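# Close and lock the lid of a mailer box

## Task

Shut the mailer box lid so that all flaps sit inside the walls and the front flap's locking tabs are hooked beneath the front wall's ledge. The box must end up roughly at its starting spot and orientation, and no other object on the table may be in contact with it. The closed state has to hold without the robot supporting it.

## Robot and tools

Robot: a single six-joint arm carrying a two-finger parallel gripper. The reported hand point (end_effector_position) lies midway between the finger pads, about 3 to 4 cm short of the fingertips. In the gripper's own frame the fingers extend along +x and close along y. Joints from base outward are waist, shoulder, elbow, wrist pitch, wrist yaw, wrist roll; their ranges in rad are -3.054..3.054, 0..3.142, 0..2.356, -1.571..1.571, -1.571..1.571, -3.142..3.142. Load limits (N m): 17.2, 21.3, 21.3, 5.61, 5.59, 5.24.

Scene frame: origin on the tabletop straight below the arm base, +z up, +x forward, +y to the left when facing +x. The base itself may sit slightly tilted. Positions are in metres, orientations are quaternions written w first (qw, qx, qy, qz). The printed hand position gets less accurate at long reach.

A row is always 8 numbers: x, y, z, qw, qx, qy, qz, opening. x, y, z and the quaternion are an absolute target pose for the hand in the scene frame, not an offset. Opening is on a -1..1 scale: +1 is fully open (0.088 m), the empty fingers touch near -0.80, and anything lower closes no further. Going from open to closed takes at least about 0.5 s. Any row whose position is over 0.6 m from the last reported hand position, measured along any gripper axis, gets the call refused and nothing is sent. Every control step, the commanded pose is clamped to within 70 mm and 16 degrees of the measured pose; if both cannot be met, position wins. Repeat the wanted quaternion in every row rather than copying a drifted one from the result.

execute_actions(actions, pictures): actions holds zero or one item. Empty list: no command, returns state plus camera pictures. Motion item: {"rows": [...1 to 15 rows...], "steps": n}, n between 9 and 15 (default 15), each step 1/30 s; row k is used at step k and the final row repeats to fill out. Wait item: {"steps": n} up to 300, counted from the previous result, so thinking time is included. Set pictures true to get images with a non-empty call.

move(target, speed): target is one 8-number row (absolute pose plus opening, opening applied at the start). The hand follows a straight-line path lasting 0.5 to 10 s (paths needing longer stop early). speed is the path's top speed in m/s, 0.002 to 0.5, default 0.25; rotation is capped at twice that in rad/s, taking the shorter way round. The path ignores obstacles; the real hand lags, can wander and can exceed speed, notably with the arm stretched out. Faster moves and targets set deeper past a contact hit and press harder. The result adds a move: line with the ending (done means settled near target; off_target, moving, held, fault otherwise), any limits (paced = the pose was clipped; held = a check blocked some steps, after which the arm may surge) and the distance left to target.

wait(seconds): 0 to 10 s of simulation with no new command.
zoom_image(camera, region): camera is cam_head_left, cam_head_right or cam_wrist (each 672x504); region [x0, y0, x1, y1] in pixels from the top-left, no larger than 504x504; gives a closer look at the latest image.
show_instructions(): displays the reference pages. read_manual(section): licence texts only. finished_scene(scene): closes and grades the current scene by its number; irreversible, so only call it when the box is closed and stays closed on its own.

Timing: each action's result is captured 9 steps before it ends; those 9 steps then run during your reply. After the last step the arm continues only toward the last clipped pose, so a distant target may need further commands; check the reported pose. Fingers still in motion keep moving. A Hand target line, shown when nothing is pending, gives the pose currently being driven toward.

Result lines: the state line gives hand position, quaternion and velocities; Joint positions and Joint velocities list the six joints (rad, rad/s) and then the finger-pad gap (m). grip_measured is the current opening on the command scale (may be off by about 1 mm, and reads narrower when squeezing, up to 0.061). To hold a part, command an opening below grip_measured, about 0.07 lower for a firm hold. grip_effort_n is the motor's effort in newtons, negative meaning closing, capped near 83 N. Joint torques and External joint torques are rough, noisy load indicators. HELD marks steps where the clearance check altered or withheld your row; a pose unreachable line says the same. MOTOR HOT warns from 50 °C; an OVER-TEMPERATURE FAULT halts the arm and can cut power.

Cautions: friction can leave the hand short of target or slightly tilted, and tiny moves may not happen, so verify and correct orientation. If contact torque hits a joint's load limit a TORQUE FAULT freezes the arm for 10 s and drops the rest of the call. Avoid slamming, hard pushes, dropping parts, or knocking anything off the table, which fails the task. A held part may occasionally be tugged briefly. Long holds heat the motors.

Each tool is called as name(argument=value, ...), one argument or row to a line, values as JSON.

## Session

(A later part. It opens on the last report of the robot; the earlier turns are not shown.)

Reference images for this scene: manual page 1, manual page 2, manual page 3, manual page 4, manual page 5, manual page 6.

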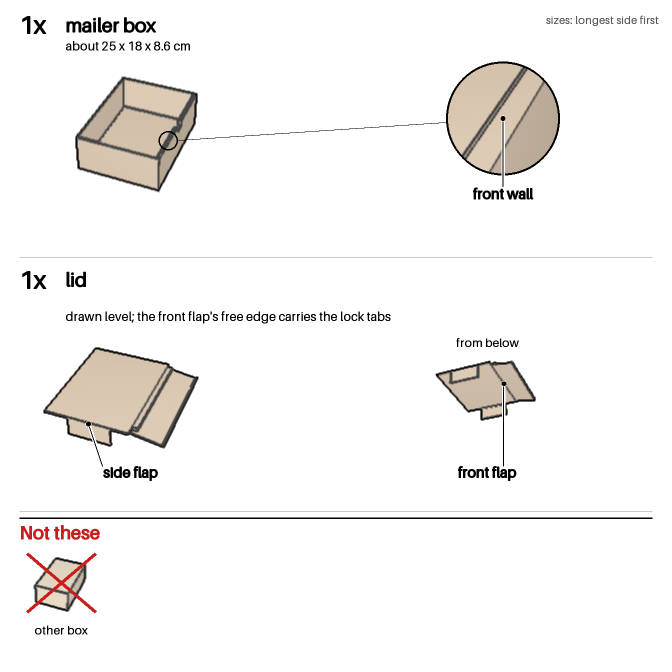

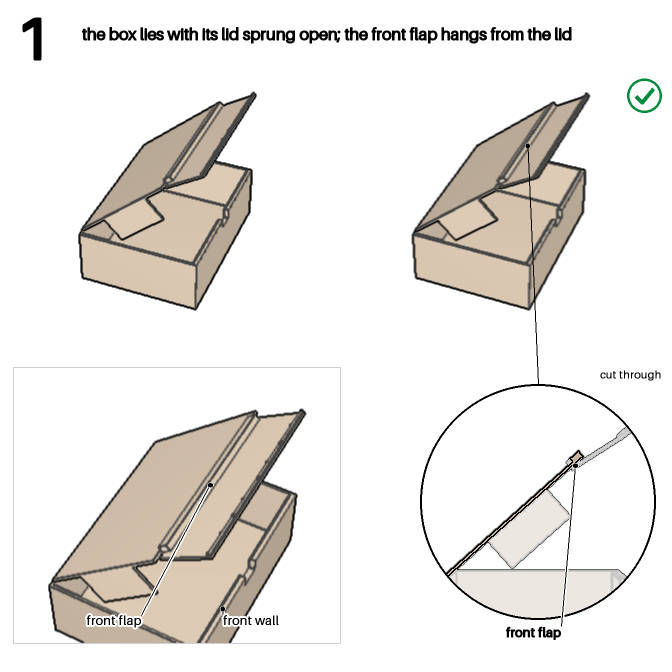

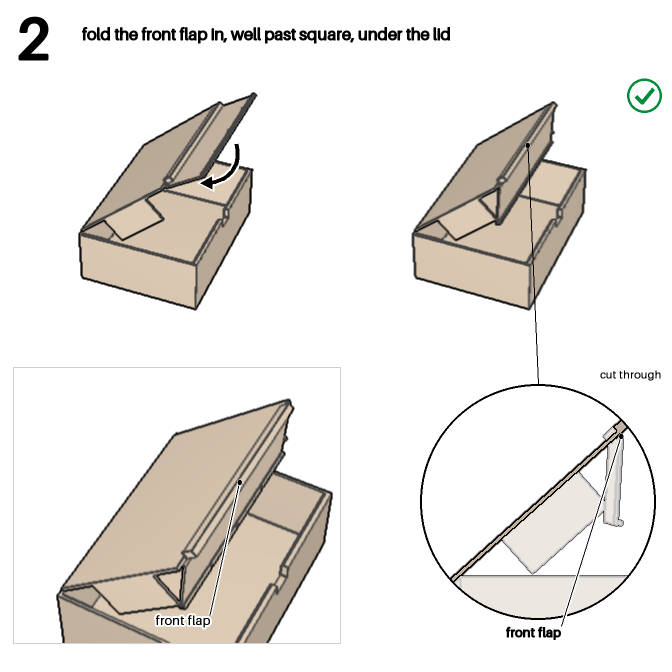

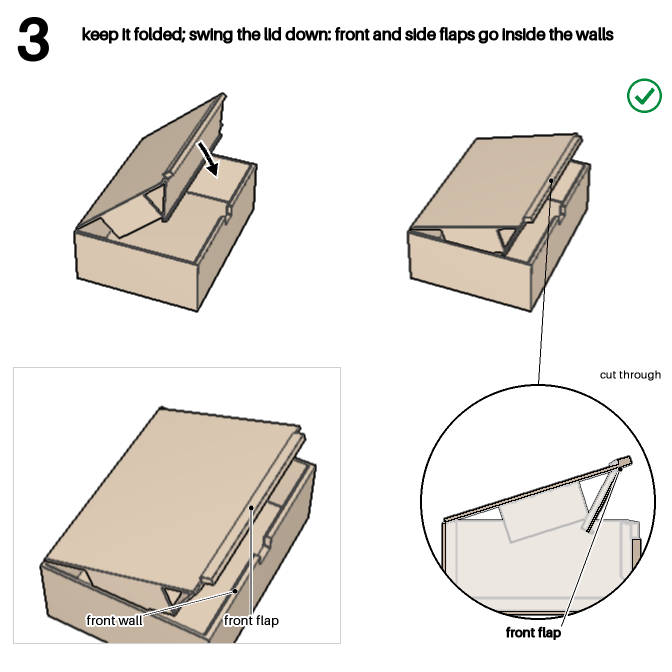

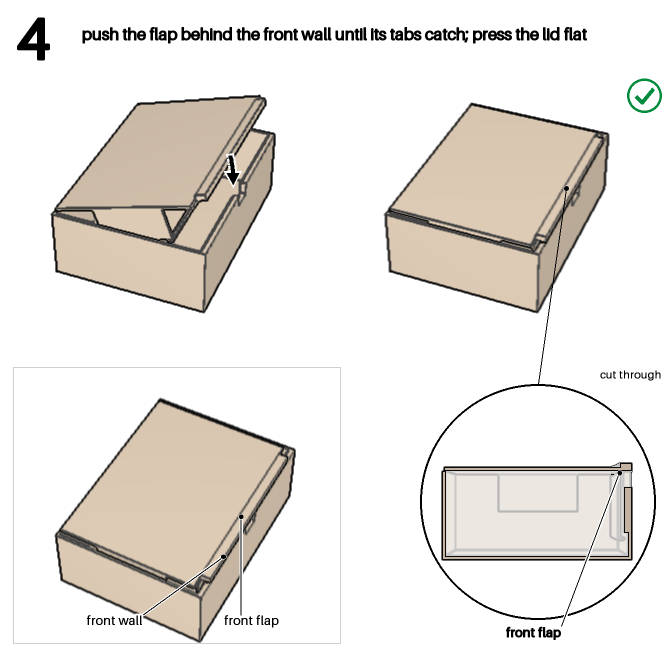

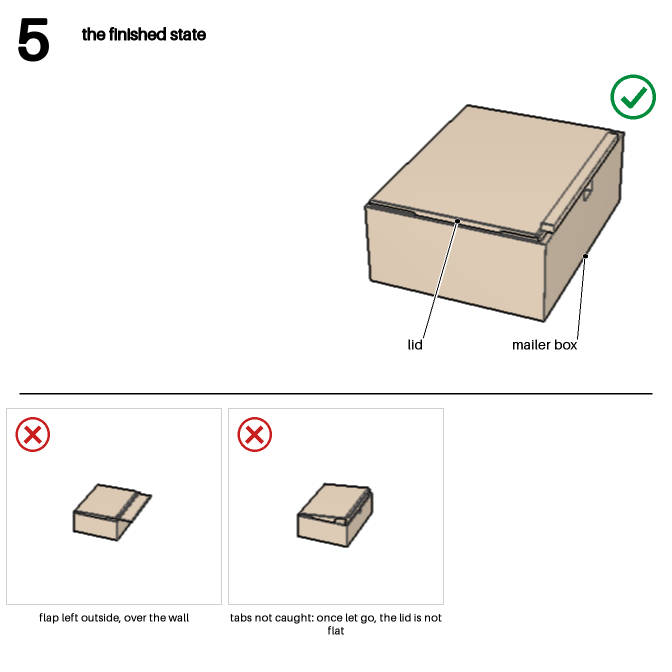

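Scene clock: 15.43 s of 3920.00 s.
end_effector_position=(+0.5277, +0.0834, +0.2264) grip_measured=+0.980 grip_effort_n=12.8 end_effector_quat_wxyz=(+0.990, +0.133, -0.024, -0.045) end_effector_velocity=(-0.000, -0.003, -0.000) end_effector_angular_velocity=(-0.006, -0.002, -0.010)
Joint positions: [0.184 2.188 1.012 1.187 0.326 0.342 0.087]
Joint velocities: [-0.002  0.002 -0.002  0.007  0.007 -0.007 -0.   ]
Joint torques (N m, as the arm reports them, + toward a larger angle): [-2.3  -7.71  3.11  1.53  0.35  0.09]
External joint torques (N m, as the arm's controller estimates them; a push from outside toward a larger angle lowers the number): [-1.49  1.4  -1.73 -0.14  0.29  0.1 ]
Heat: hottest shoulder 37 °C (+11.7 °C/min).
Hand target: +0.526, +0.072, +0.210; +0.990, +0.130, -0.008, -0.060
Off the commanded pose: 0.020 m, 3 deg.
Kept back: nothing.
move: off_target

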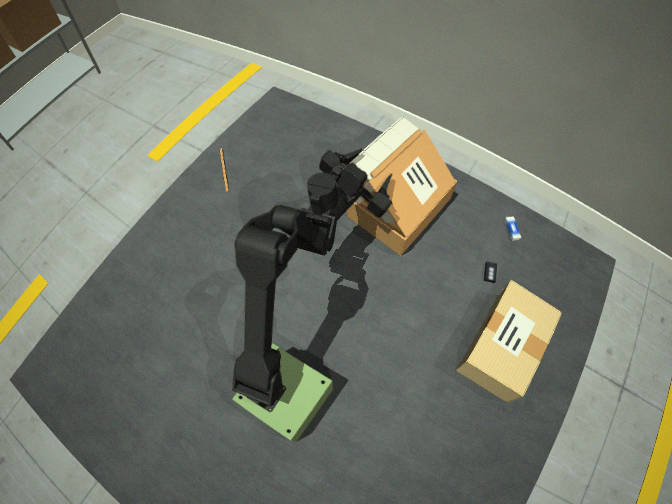

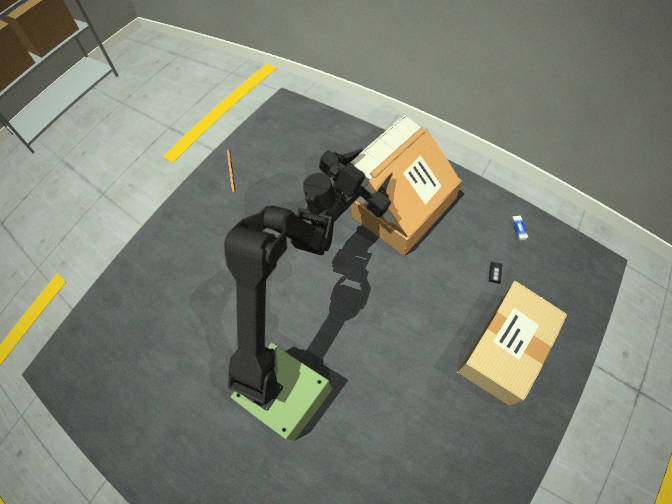

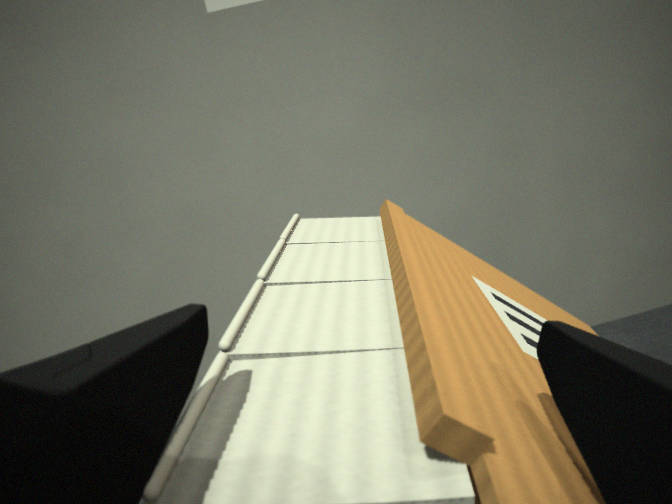

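move(
  target=[0.525,0.072,0.22,0.998,0.0,0,-0.061,1],
  speed=0.05,
)

Scene clock: 18.77 s of 3920.00 s.
end_effector_position=(+0.5266, +0.0761, +0.2171) grip_measured=+0.980 grip_effort_n=12.8 end_effector_quat_wxyz=(+0.998, +0.004, +0.000, -0.055) end_effector_velocity=(-0.000, -0.003, -0.001) end_effector_angular_velocity=(-0.038, +0.010, -0.010)
Joint positions: [0.173 2.188 1.002 1.159 0.328 0.092 0.087]
Joint velocities: [-0.002 -0.002 -0.002 -0.007  0.007 -0.037 -0.   ]
Joint torques (N m, as the arm reports them, + toward a larger angle): [ -1.44 -11.97   3.71   1.57   0.25  -0.19]
External joint torques (N m, as the arm's controller estimates them; a push from outside toward a larger angle lowers the number): [-0.65 -2.85 -1.14 -0.13  0.19 -0.19]
Heat: hottest shoulder 38 °C (+12.8 °C/min).
Hand target: +0.525, +0.072, +0.220; +0.998, +0.000, -0.000, -0.061
Off the commanded pose: 0.005 m, 1 deg.
Kept back: nothing.
move: done

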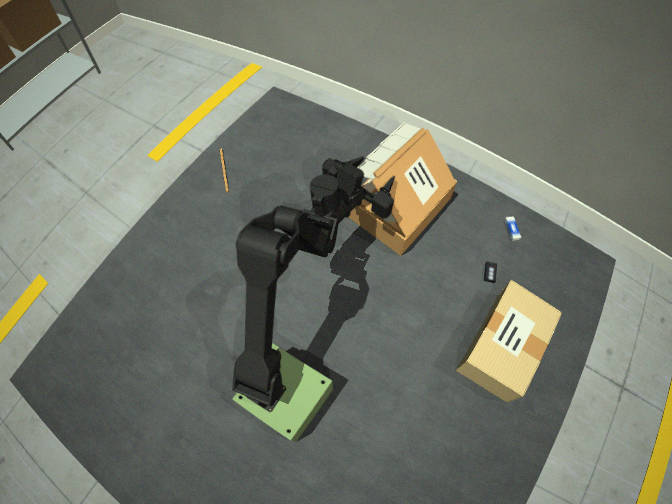

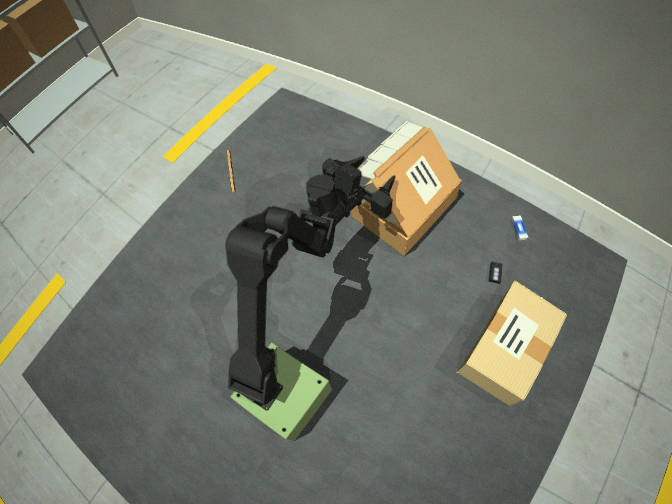

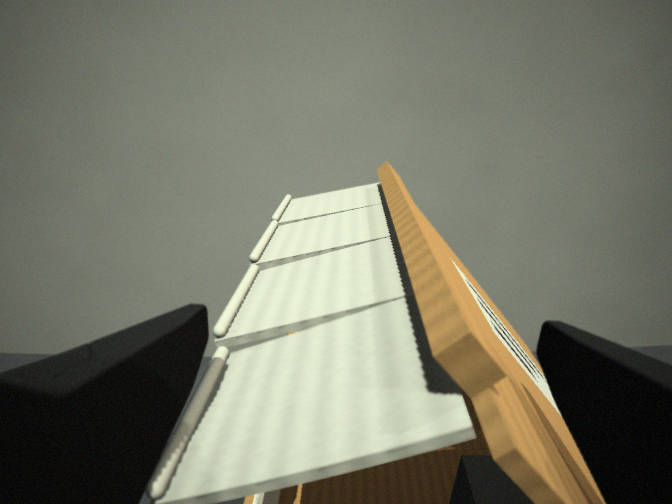

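move(
  target=[0.525,0.062,0.195,0.990,-0.130,0.008,-0.060,1],
  speed=0.05,
)

Scene clock: 21.97 s of 3920.00 s.
end_effector_position=(+0.5257, +0.0669, +0.2028) grip_measured=+0.980 grip_effort_n=12.3 end_effector_quat_wxyz=(+0.991, -0.124, +0.000, -0.057) end_effector_velocity=(-0.001, -0.001, -0.005) end_effector_angular_velocity=(-0.011, +0.019, +0.013)
Joint positions: [ 0.154  2.243  0.989  1.242  0.312 -0.169  0.087]
Joint velocities: [-0.007  0.002 -0.007 -0.007 -0.022 -0.007 -0.   ]
Joint torques (N m, as the arm reports them, + toward a larger angle): [-1.59 -8.94  3.62  1.99 -0.02 -0.18]
External joint torques (N m, as the arm's controller estimates them; a push from outside toward a larger angle lowers the number): [-0.78  0.15 -0.91  0.3  -0.07 -0.2 ]
Heat: hottest shoulder 39 °C (+13.7 °C/min).
Hand target: +0.525, +0.062, +0.195; +0.990, -0.130, +0.008, -0.060
Off the commanded pose: 0.009 m, 1 deg.
Kept back: nothing.
move: off_target

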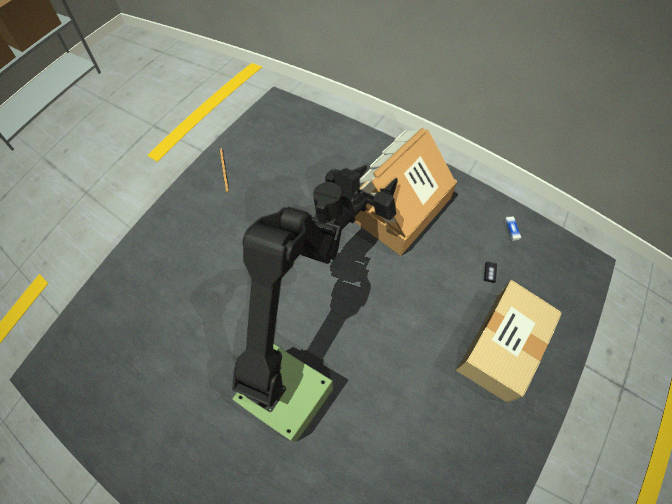

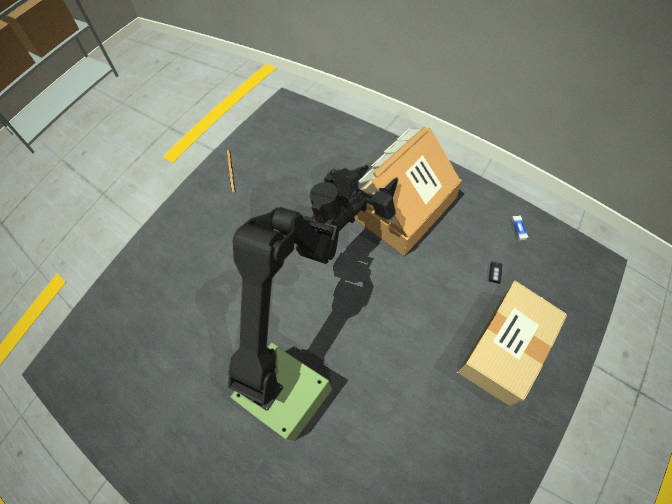

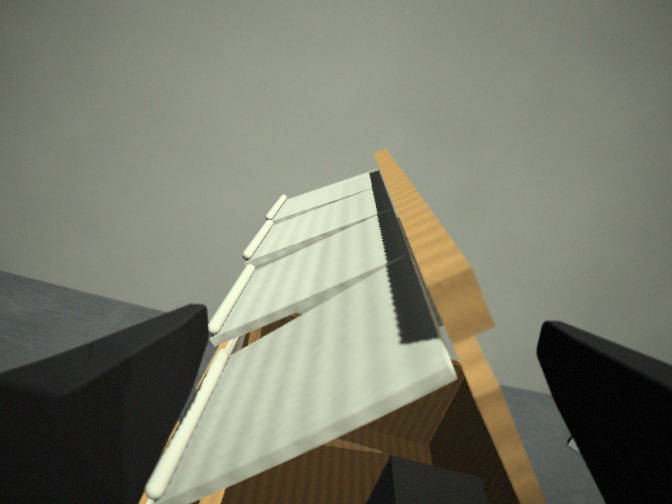

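move(
  target=[0.525,0.046,0.178,0.997,-0.044,0.003,-0.061,0.6],
  speed=0.04,
)

Scene clock: 24.60 s of 3920.00 s.
end_effector_position=(+0.5265, +0.0521, +0.1886) grip_measured=+0.604 grip_effort_n=-17.9 end_effector_quat_wxyz=(+0.997, -0.045, -0.008, -0.056) end_effector_velocity=(-0.000, -0.003, -0.001) end_effector_angular_velocity=(-0.008, +0.007, -0.010)
Joint positions: [ 0.118  2.298  0.984  1.31   0.276 -0.013  0.069]
Joint velocities: [-0.002 -0.002 -0.002 -0.007  0.007 -0.007 -0.   ]
Joint torques (N m, as the arm reports them, + toward a larger angle): [-1.71 -8.56  3.14  1.77  0.01  0.12]
External joint torques (N m, as the arm's controller estimates them; a push from outside toward a larger angle lowers the number): [-0.97  0.6  -1.14  0.08 -0.04  0.1 ]
Heat: hottest shoulder 39 °C (+12.2 °C/min).
Hand target: +0.525, +0.046, +0.178; +0.997, -0.044, +0.003, -0.061
Off the commanded pose: 0.012 m, 1 deg.
Kept back: nothing.
move: off_target

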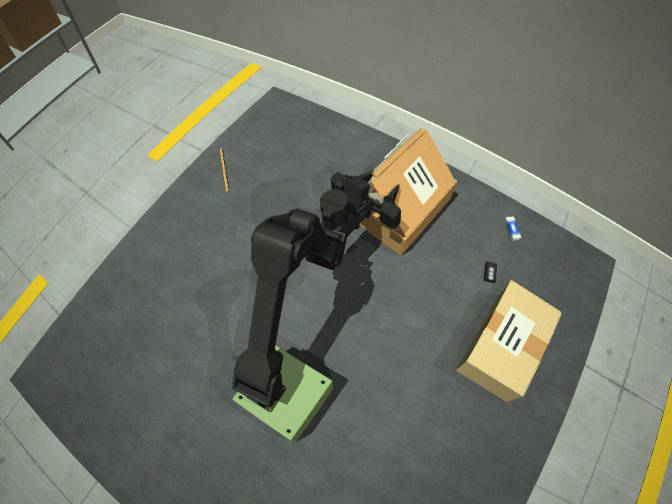

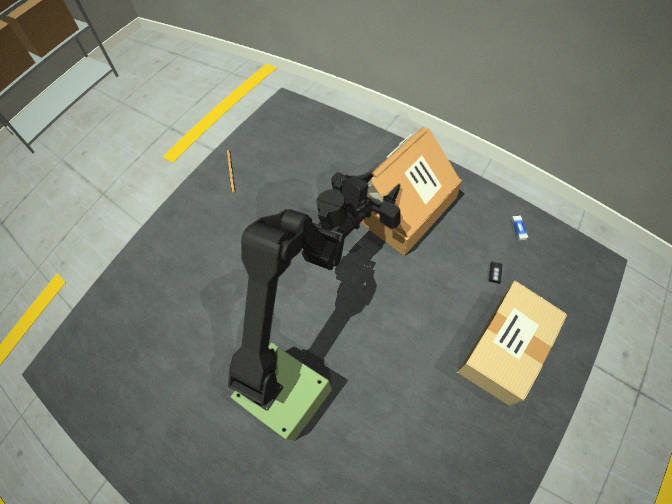

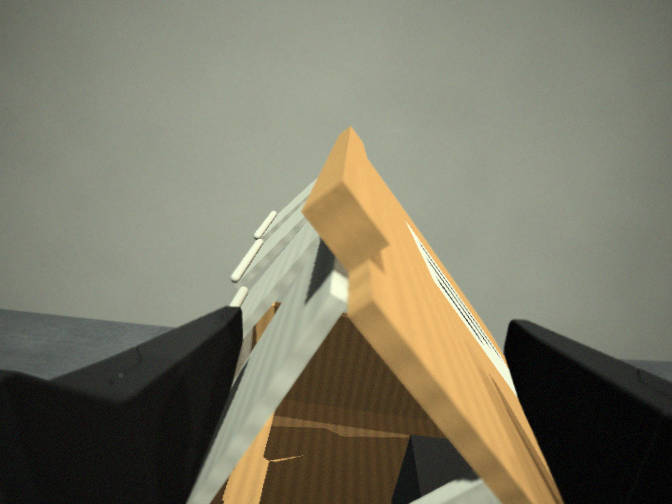

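move(
  target=[0.525,0.046,0.176,0.997,0.0,0.0,-0.061,0.3],
  speed=0.03,
)

Scene clock: 26.60 s of 3920.00 s.
end_effector_position=(+0.5265, +0.0500, +0.1882) grip_measured=+0.304 grip_effort_n=-21.6 end_effector_quat_wxyz=(+0.998, -0.003, -0.013, -0.057) end_effector_velocity=(-0.000, -0.000, -0.000) end_effector_angular_velocity=(-0.007, -0.001, +0.005)
Joint positions: [0.115 2.303 0.984 1.319 0.276 0.07  0.054]
Joint velocities: [-0.002  0.002 -0.002  0.007 -0.007 -0.007 -0.   ]
Joint torques (N m, as the arm reports them, + toward a larger angle): [-1.23 -8.33  3.14  1.74  0.07  0.39]
External joint torques (N m, as the arm's controller estimates them; a push from outside toward a larger angle lowers the number): [-0.43  0.88 -1.14  0.04  0.02  0.38]
Heat: hottest shoulder 40 °C (+13.5 °C/min).
Hand target: +0.525, +0.046, +0.176; +0.998, +0.000, -0.000, -0.061
Off the commanded pose: 0.013 m, 2 deg.
Kept back: nothing.
move: off_target

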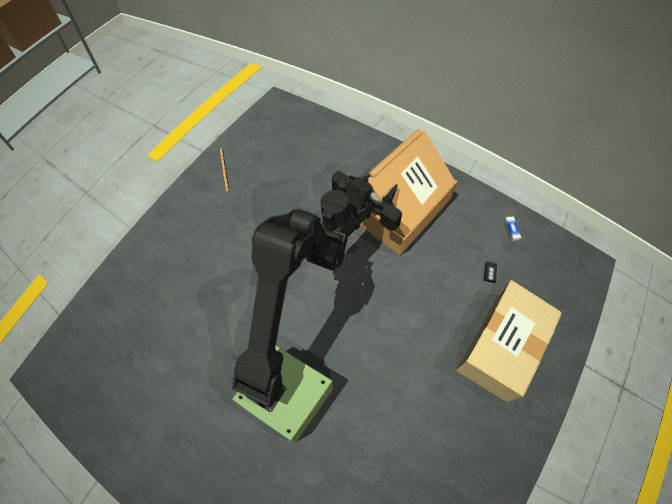

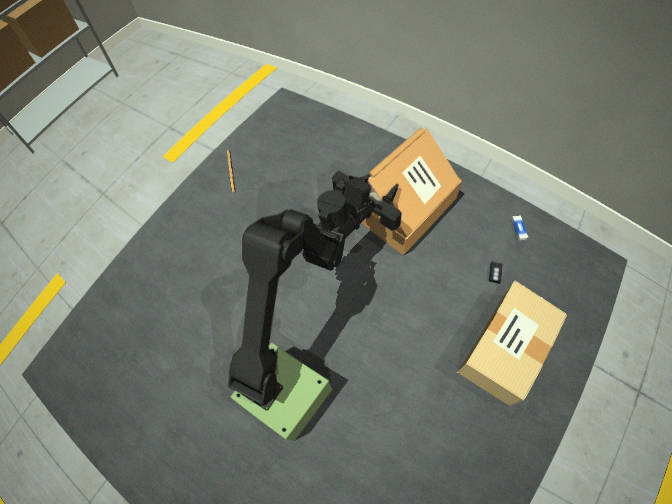

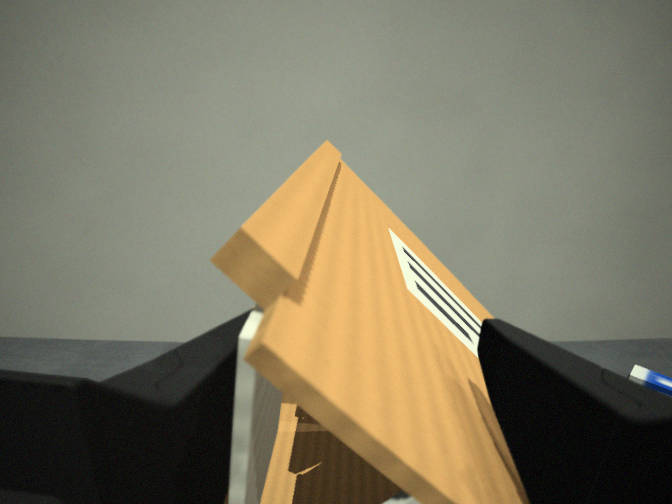

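move(
  target=[0.525,0.069,0.15,0.990,-0.130,0.008,-0.060,0.33],
  speed=0.04,
)

zoom_image(
  camera="cam_head_left",
  region=[310,100,480,270],
)

Scene clock: 30.53 s of 3920.00 s.
end_effector_position=(+0.5260, +0.0697, +0.1598) grip_measured=+0.327 grip_effort_n=15.6 end_effector_quat_wxyz=(+0.990, -0.127, -0.001, -0.058) end_effector_velocity=(+0.000, +0.000, +0.001) end_effector_angular_velocity=(-0.006, -0.007, -0.004)
Joint positions: [ 0.17   2.398  1.013  1.376  0.33  -0.176  0.055]
Joint velocities: [ 0.002  0.002  0.002  0.007  0.007 -0.007 -0.   ]
Joint torques (N m, as the arm reports them, + toward a larger angle): [-0.62 -8.44  3.63  1.76  0.42  0.04]
External joint torques (N m, as the arm's controller estimates them; a push from outside toward a larger angle lowers the number): [ 0.12  0.91 -0.32  0.07  0.37  0.02]
Heat: hottest shoulder 40 °C (+11.8 °C/min).
Hand target: +0.525, +0.069, +0.150; +0.990, -0.130, +0.008, -0.060
Off the commanded pose: 0.010 m, 1 deg.
Kept back: nothing.
move: off_target

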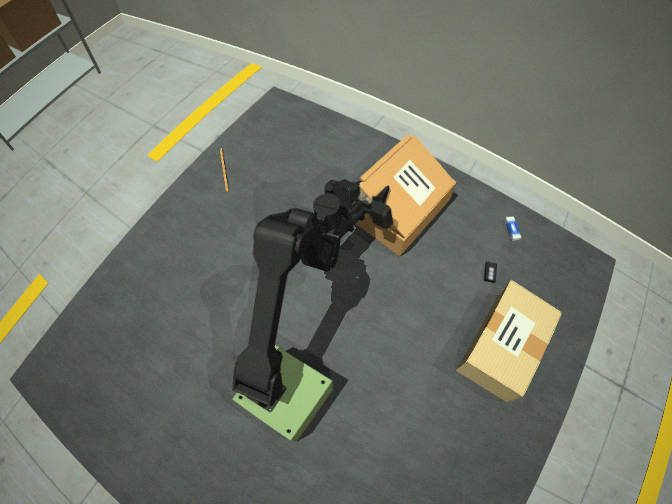

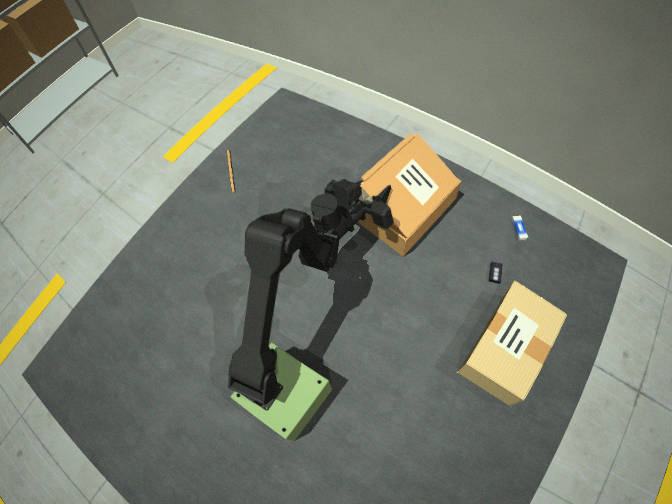

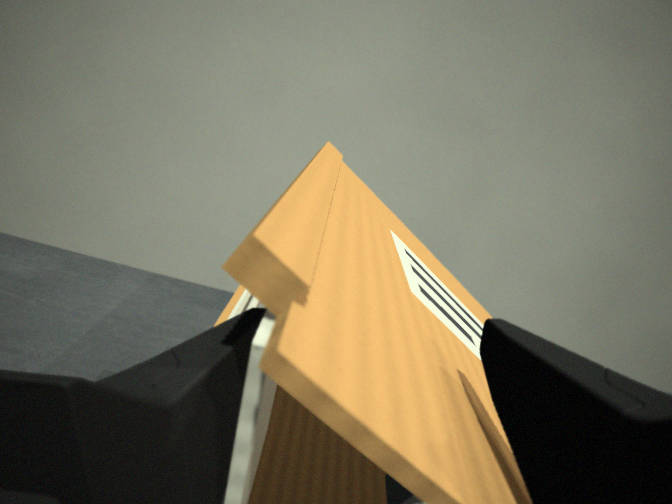

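Region (310, 100, 480, 270) of cam_head_left's 672x504 image, scaled by 2.965, with more detail than that image has.

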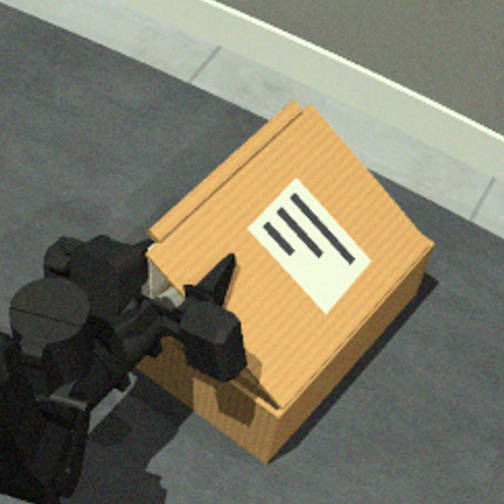

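move(
  target=[0.524,0.077,0.13,0.978,-0.199,0.012,-0.060,0.33],
  speed=0.03,
)

Scene clock: 33.50 s of 3920.00 s.
end_effector_position=(+0.5255, +0.0780, +0.1400) grip_measured=+0.327 grip_effort_n=16.0 end_effector_quat_wxyz=(+0.979, -0.196, +0.003, -0.058) end_effector_velocity=(-0.000, -0.002, +0.002) end_effector_angular_velocity=(-0.008, +0.002, -0.010)
Joint positions: [ 0.196  2.47   1.039  1.424  0.357 -0.316  0.055]
Joint velocities: [-0.002 -0.007 -0.002 -0.007  0.007 -0.007 -0.   ]
Joint torques (N m, as the arm reports them, + toward a larger angle): [-0.44 -8.58  3.47  1.83  0.39  0.02]
External joint torques (N m, as the arm's controller estimates them; a push from outside toward a larger angle lowers the number): [ 0.38  0.92 -0.25  0.12  0.33 -0.01]
Heat: hottest shoulder 40 °C (+10.7 °C/min).
Hand target: +0.524, +0.077, +0.130; +0.978, -0.199, +0.012, -0.060
Off the commanded pose: 0.010 m, 1 deg.
Kept back: nothing.
move: off_target

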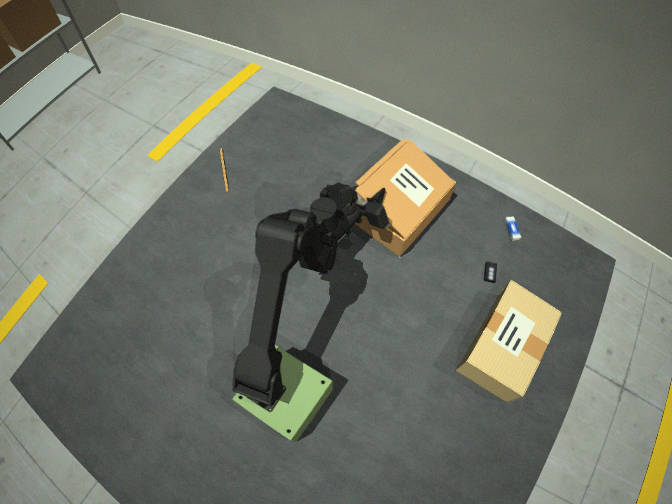

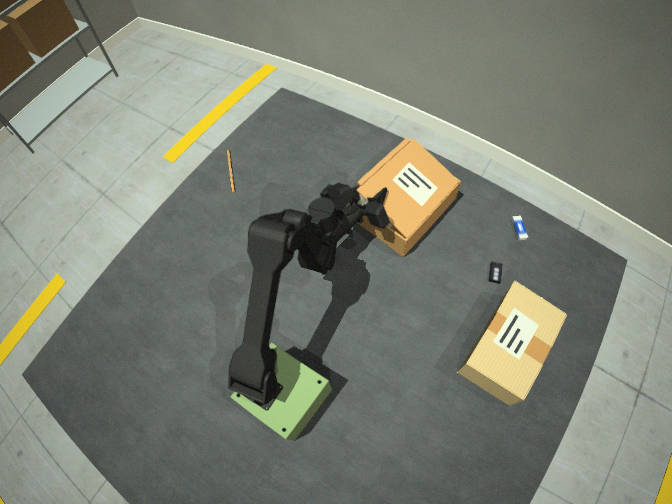

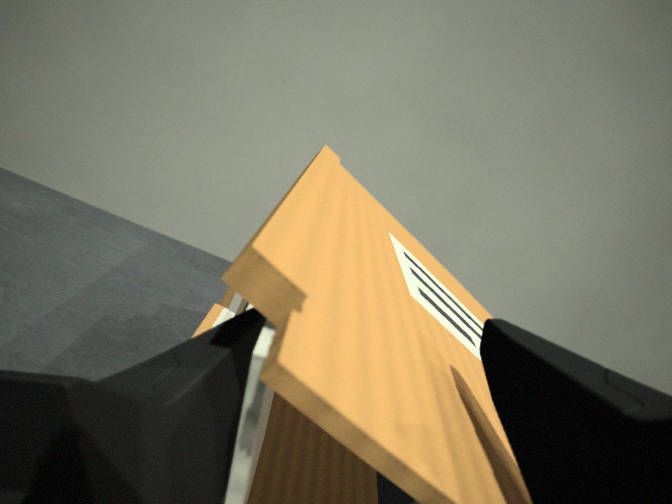

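move(
  target=[0.524,0.097,0.144,0.997,-0.044,0.003,-0.061,1],
  speed=0.05,
)

Scene clock: 37.17 s of 3920.00 s.
end_effector_position=(+0.5223, +0.0927, +0.1356) grip_measured=+0.979 grip_effort_n=19.8 end_effector_quat_wxyz=(+0.997, -0.051, +0.011, -0.063) end_effector_velocity=(+0.001, -0.002, -0.002) end_effector_angular_velocity=(+0.017, +0.013, -0.011)
Joint positions: [ 0.239  2.456  1.041  1.369  0.41  -0.009  0.087]
Joint velocities: [-0.002 -0.002  0.002 -0.022  0.007  0.022 -0.   ]
Joint torques (N m, as the arm reports them, + toward a larger angle): [ -0.35 -12.56   4.24   1.51   0.06   0.24]
External joint torques (N m, as the arm's controller estimates them; a push from outside toward a larger angle lowers the number): [ 0.53 -3.12  0.5  -0.16 -0.01  0.22]
Heat: hottest shoulder 42 °C (+12.9 °C/min).
Hand target: +0.524, +0.097, +0.144; +0.997, -0.044, +0.003, -0.061
Off the commanded pose: 0.010 m, 1 deg.
Kept back: nothing.
move: off_target

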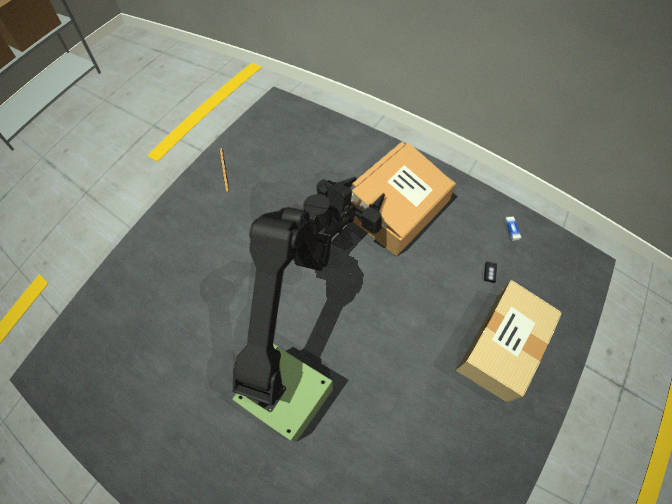

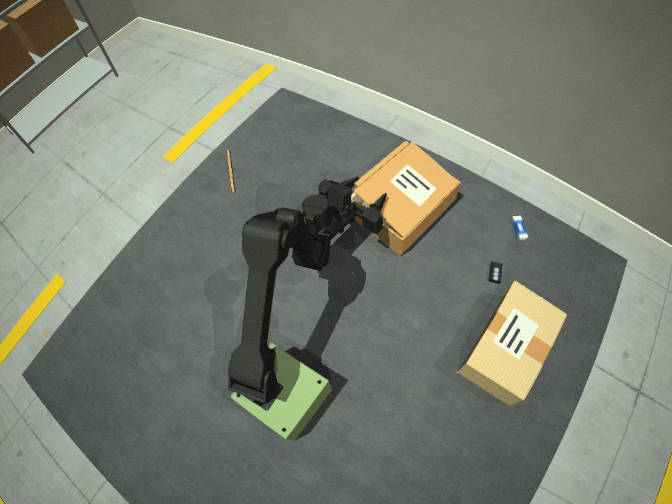

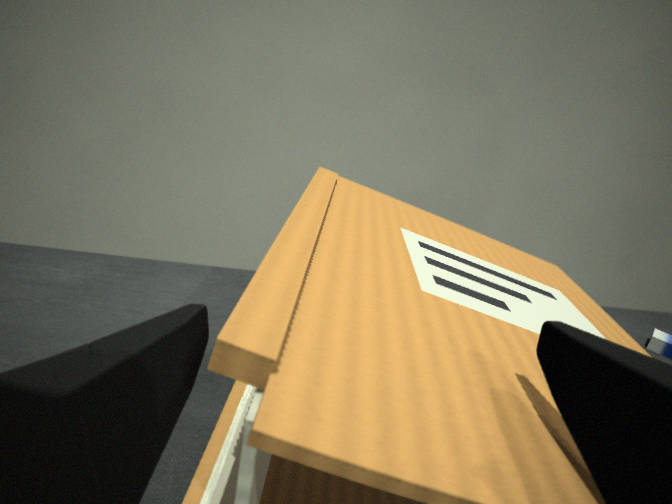

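move(
  target=[0.524,0.10,0.118,0.990,0.09,0.07,-0.065,1],
  speed=0.03,
)

Scene clock: 42.87 s of 3920.00 s.
end_effector_position=(+0.5259, +0.0938, +0.1261) grip_measured=+0.979 grip_effort_n=18.4 end_effector_quat_wxyz=(+0.992, +0.086, +0.057, -0.075) end_effector_velocity=(+0.001, +0.000, +0.000) end_effector_angular_velocity=(+0.008, +0.002, +0.004)
Joint positions: [0.241 2.411 1.058 1.186 0.412 0.307 0.087]
Joint velocities: [-0.002 -0.002  0.002 -0.007 -0.007  0.007  0.   ]
Joint torques (N m, as the arm reports them, + toward a larger angle): [ 0.1  -9.98  3.85  0.74 -0.53  0.47]
External joint torques (N m, as the arm's controller estimates them; a push from outside toward a larger angle lowers the number): [ 0.9  -0.45 -0.19 -0.94 -0.62  0.47]
Heat: hottest shoulder 43 °C (+12.6 °C/min).
Hand target: +0.524, +0.100, +0.118; +0.991, +0.091, +0.070, -0.066
Off the commanded pose: 0.010 m, 2 deg.
Kept back: nothing.
move: off_target

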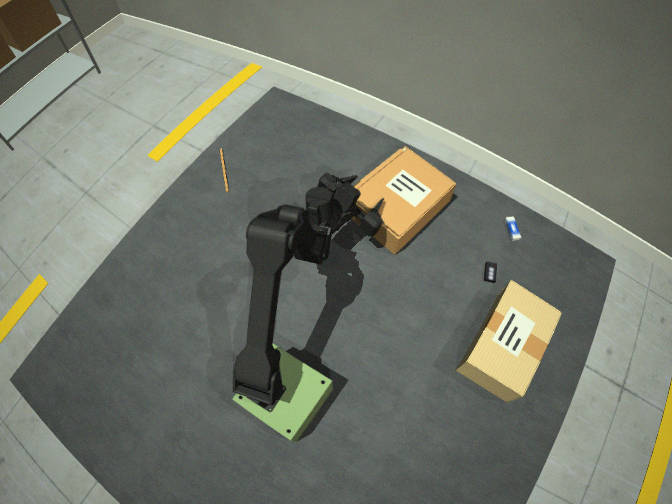

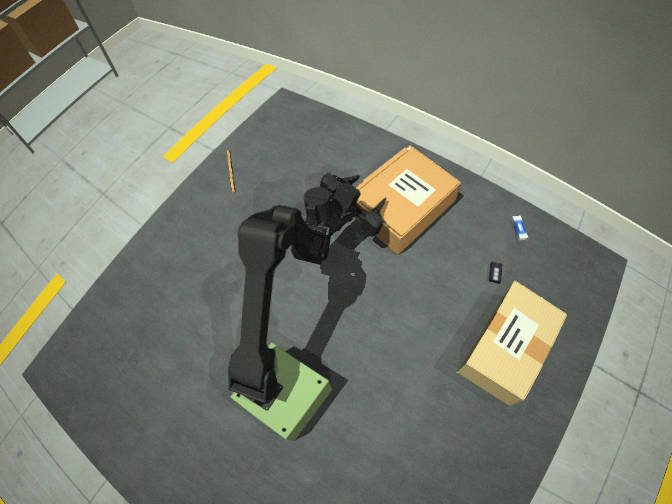

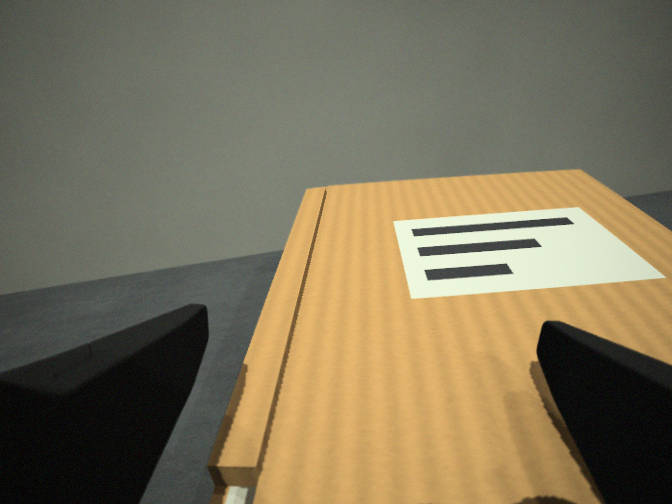

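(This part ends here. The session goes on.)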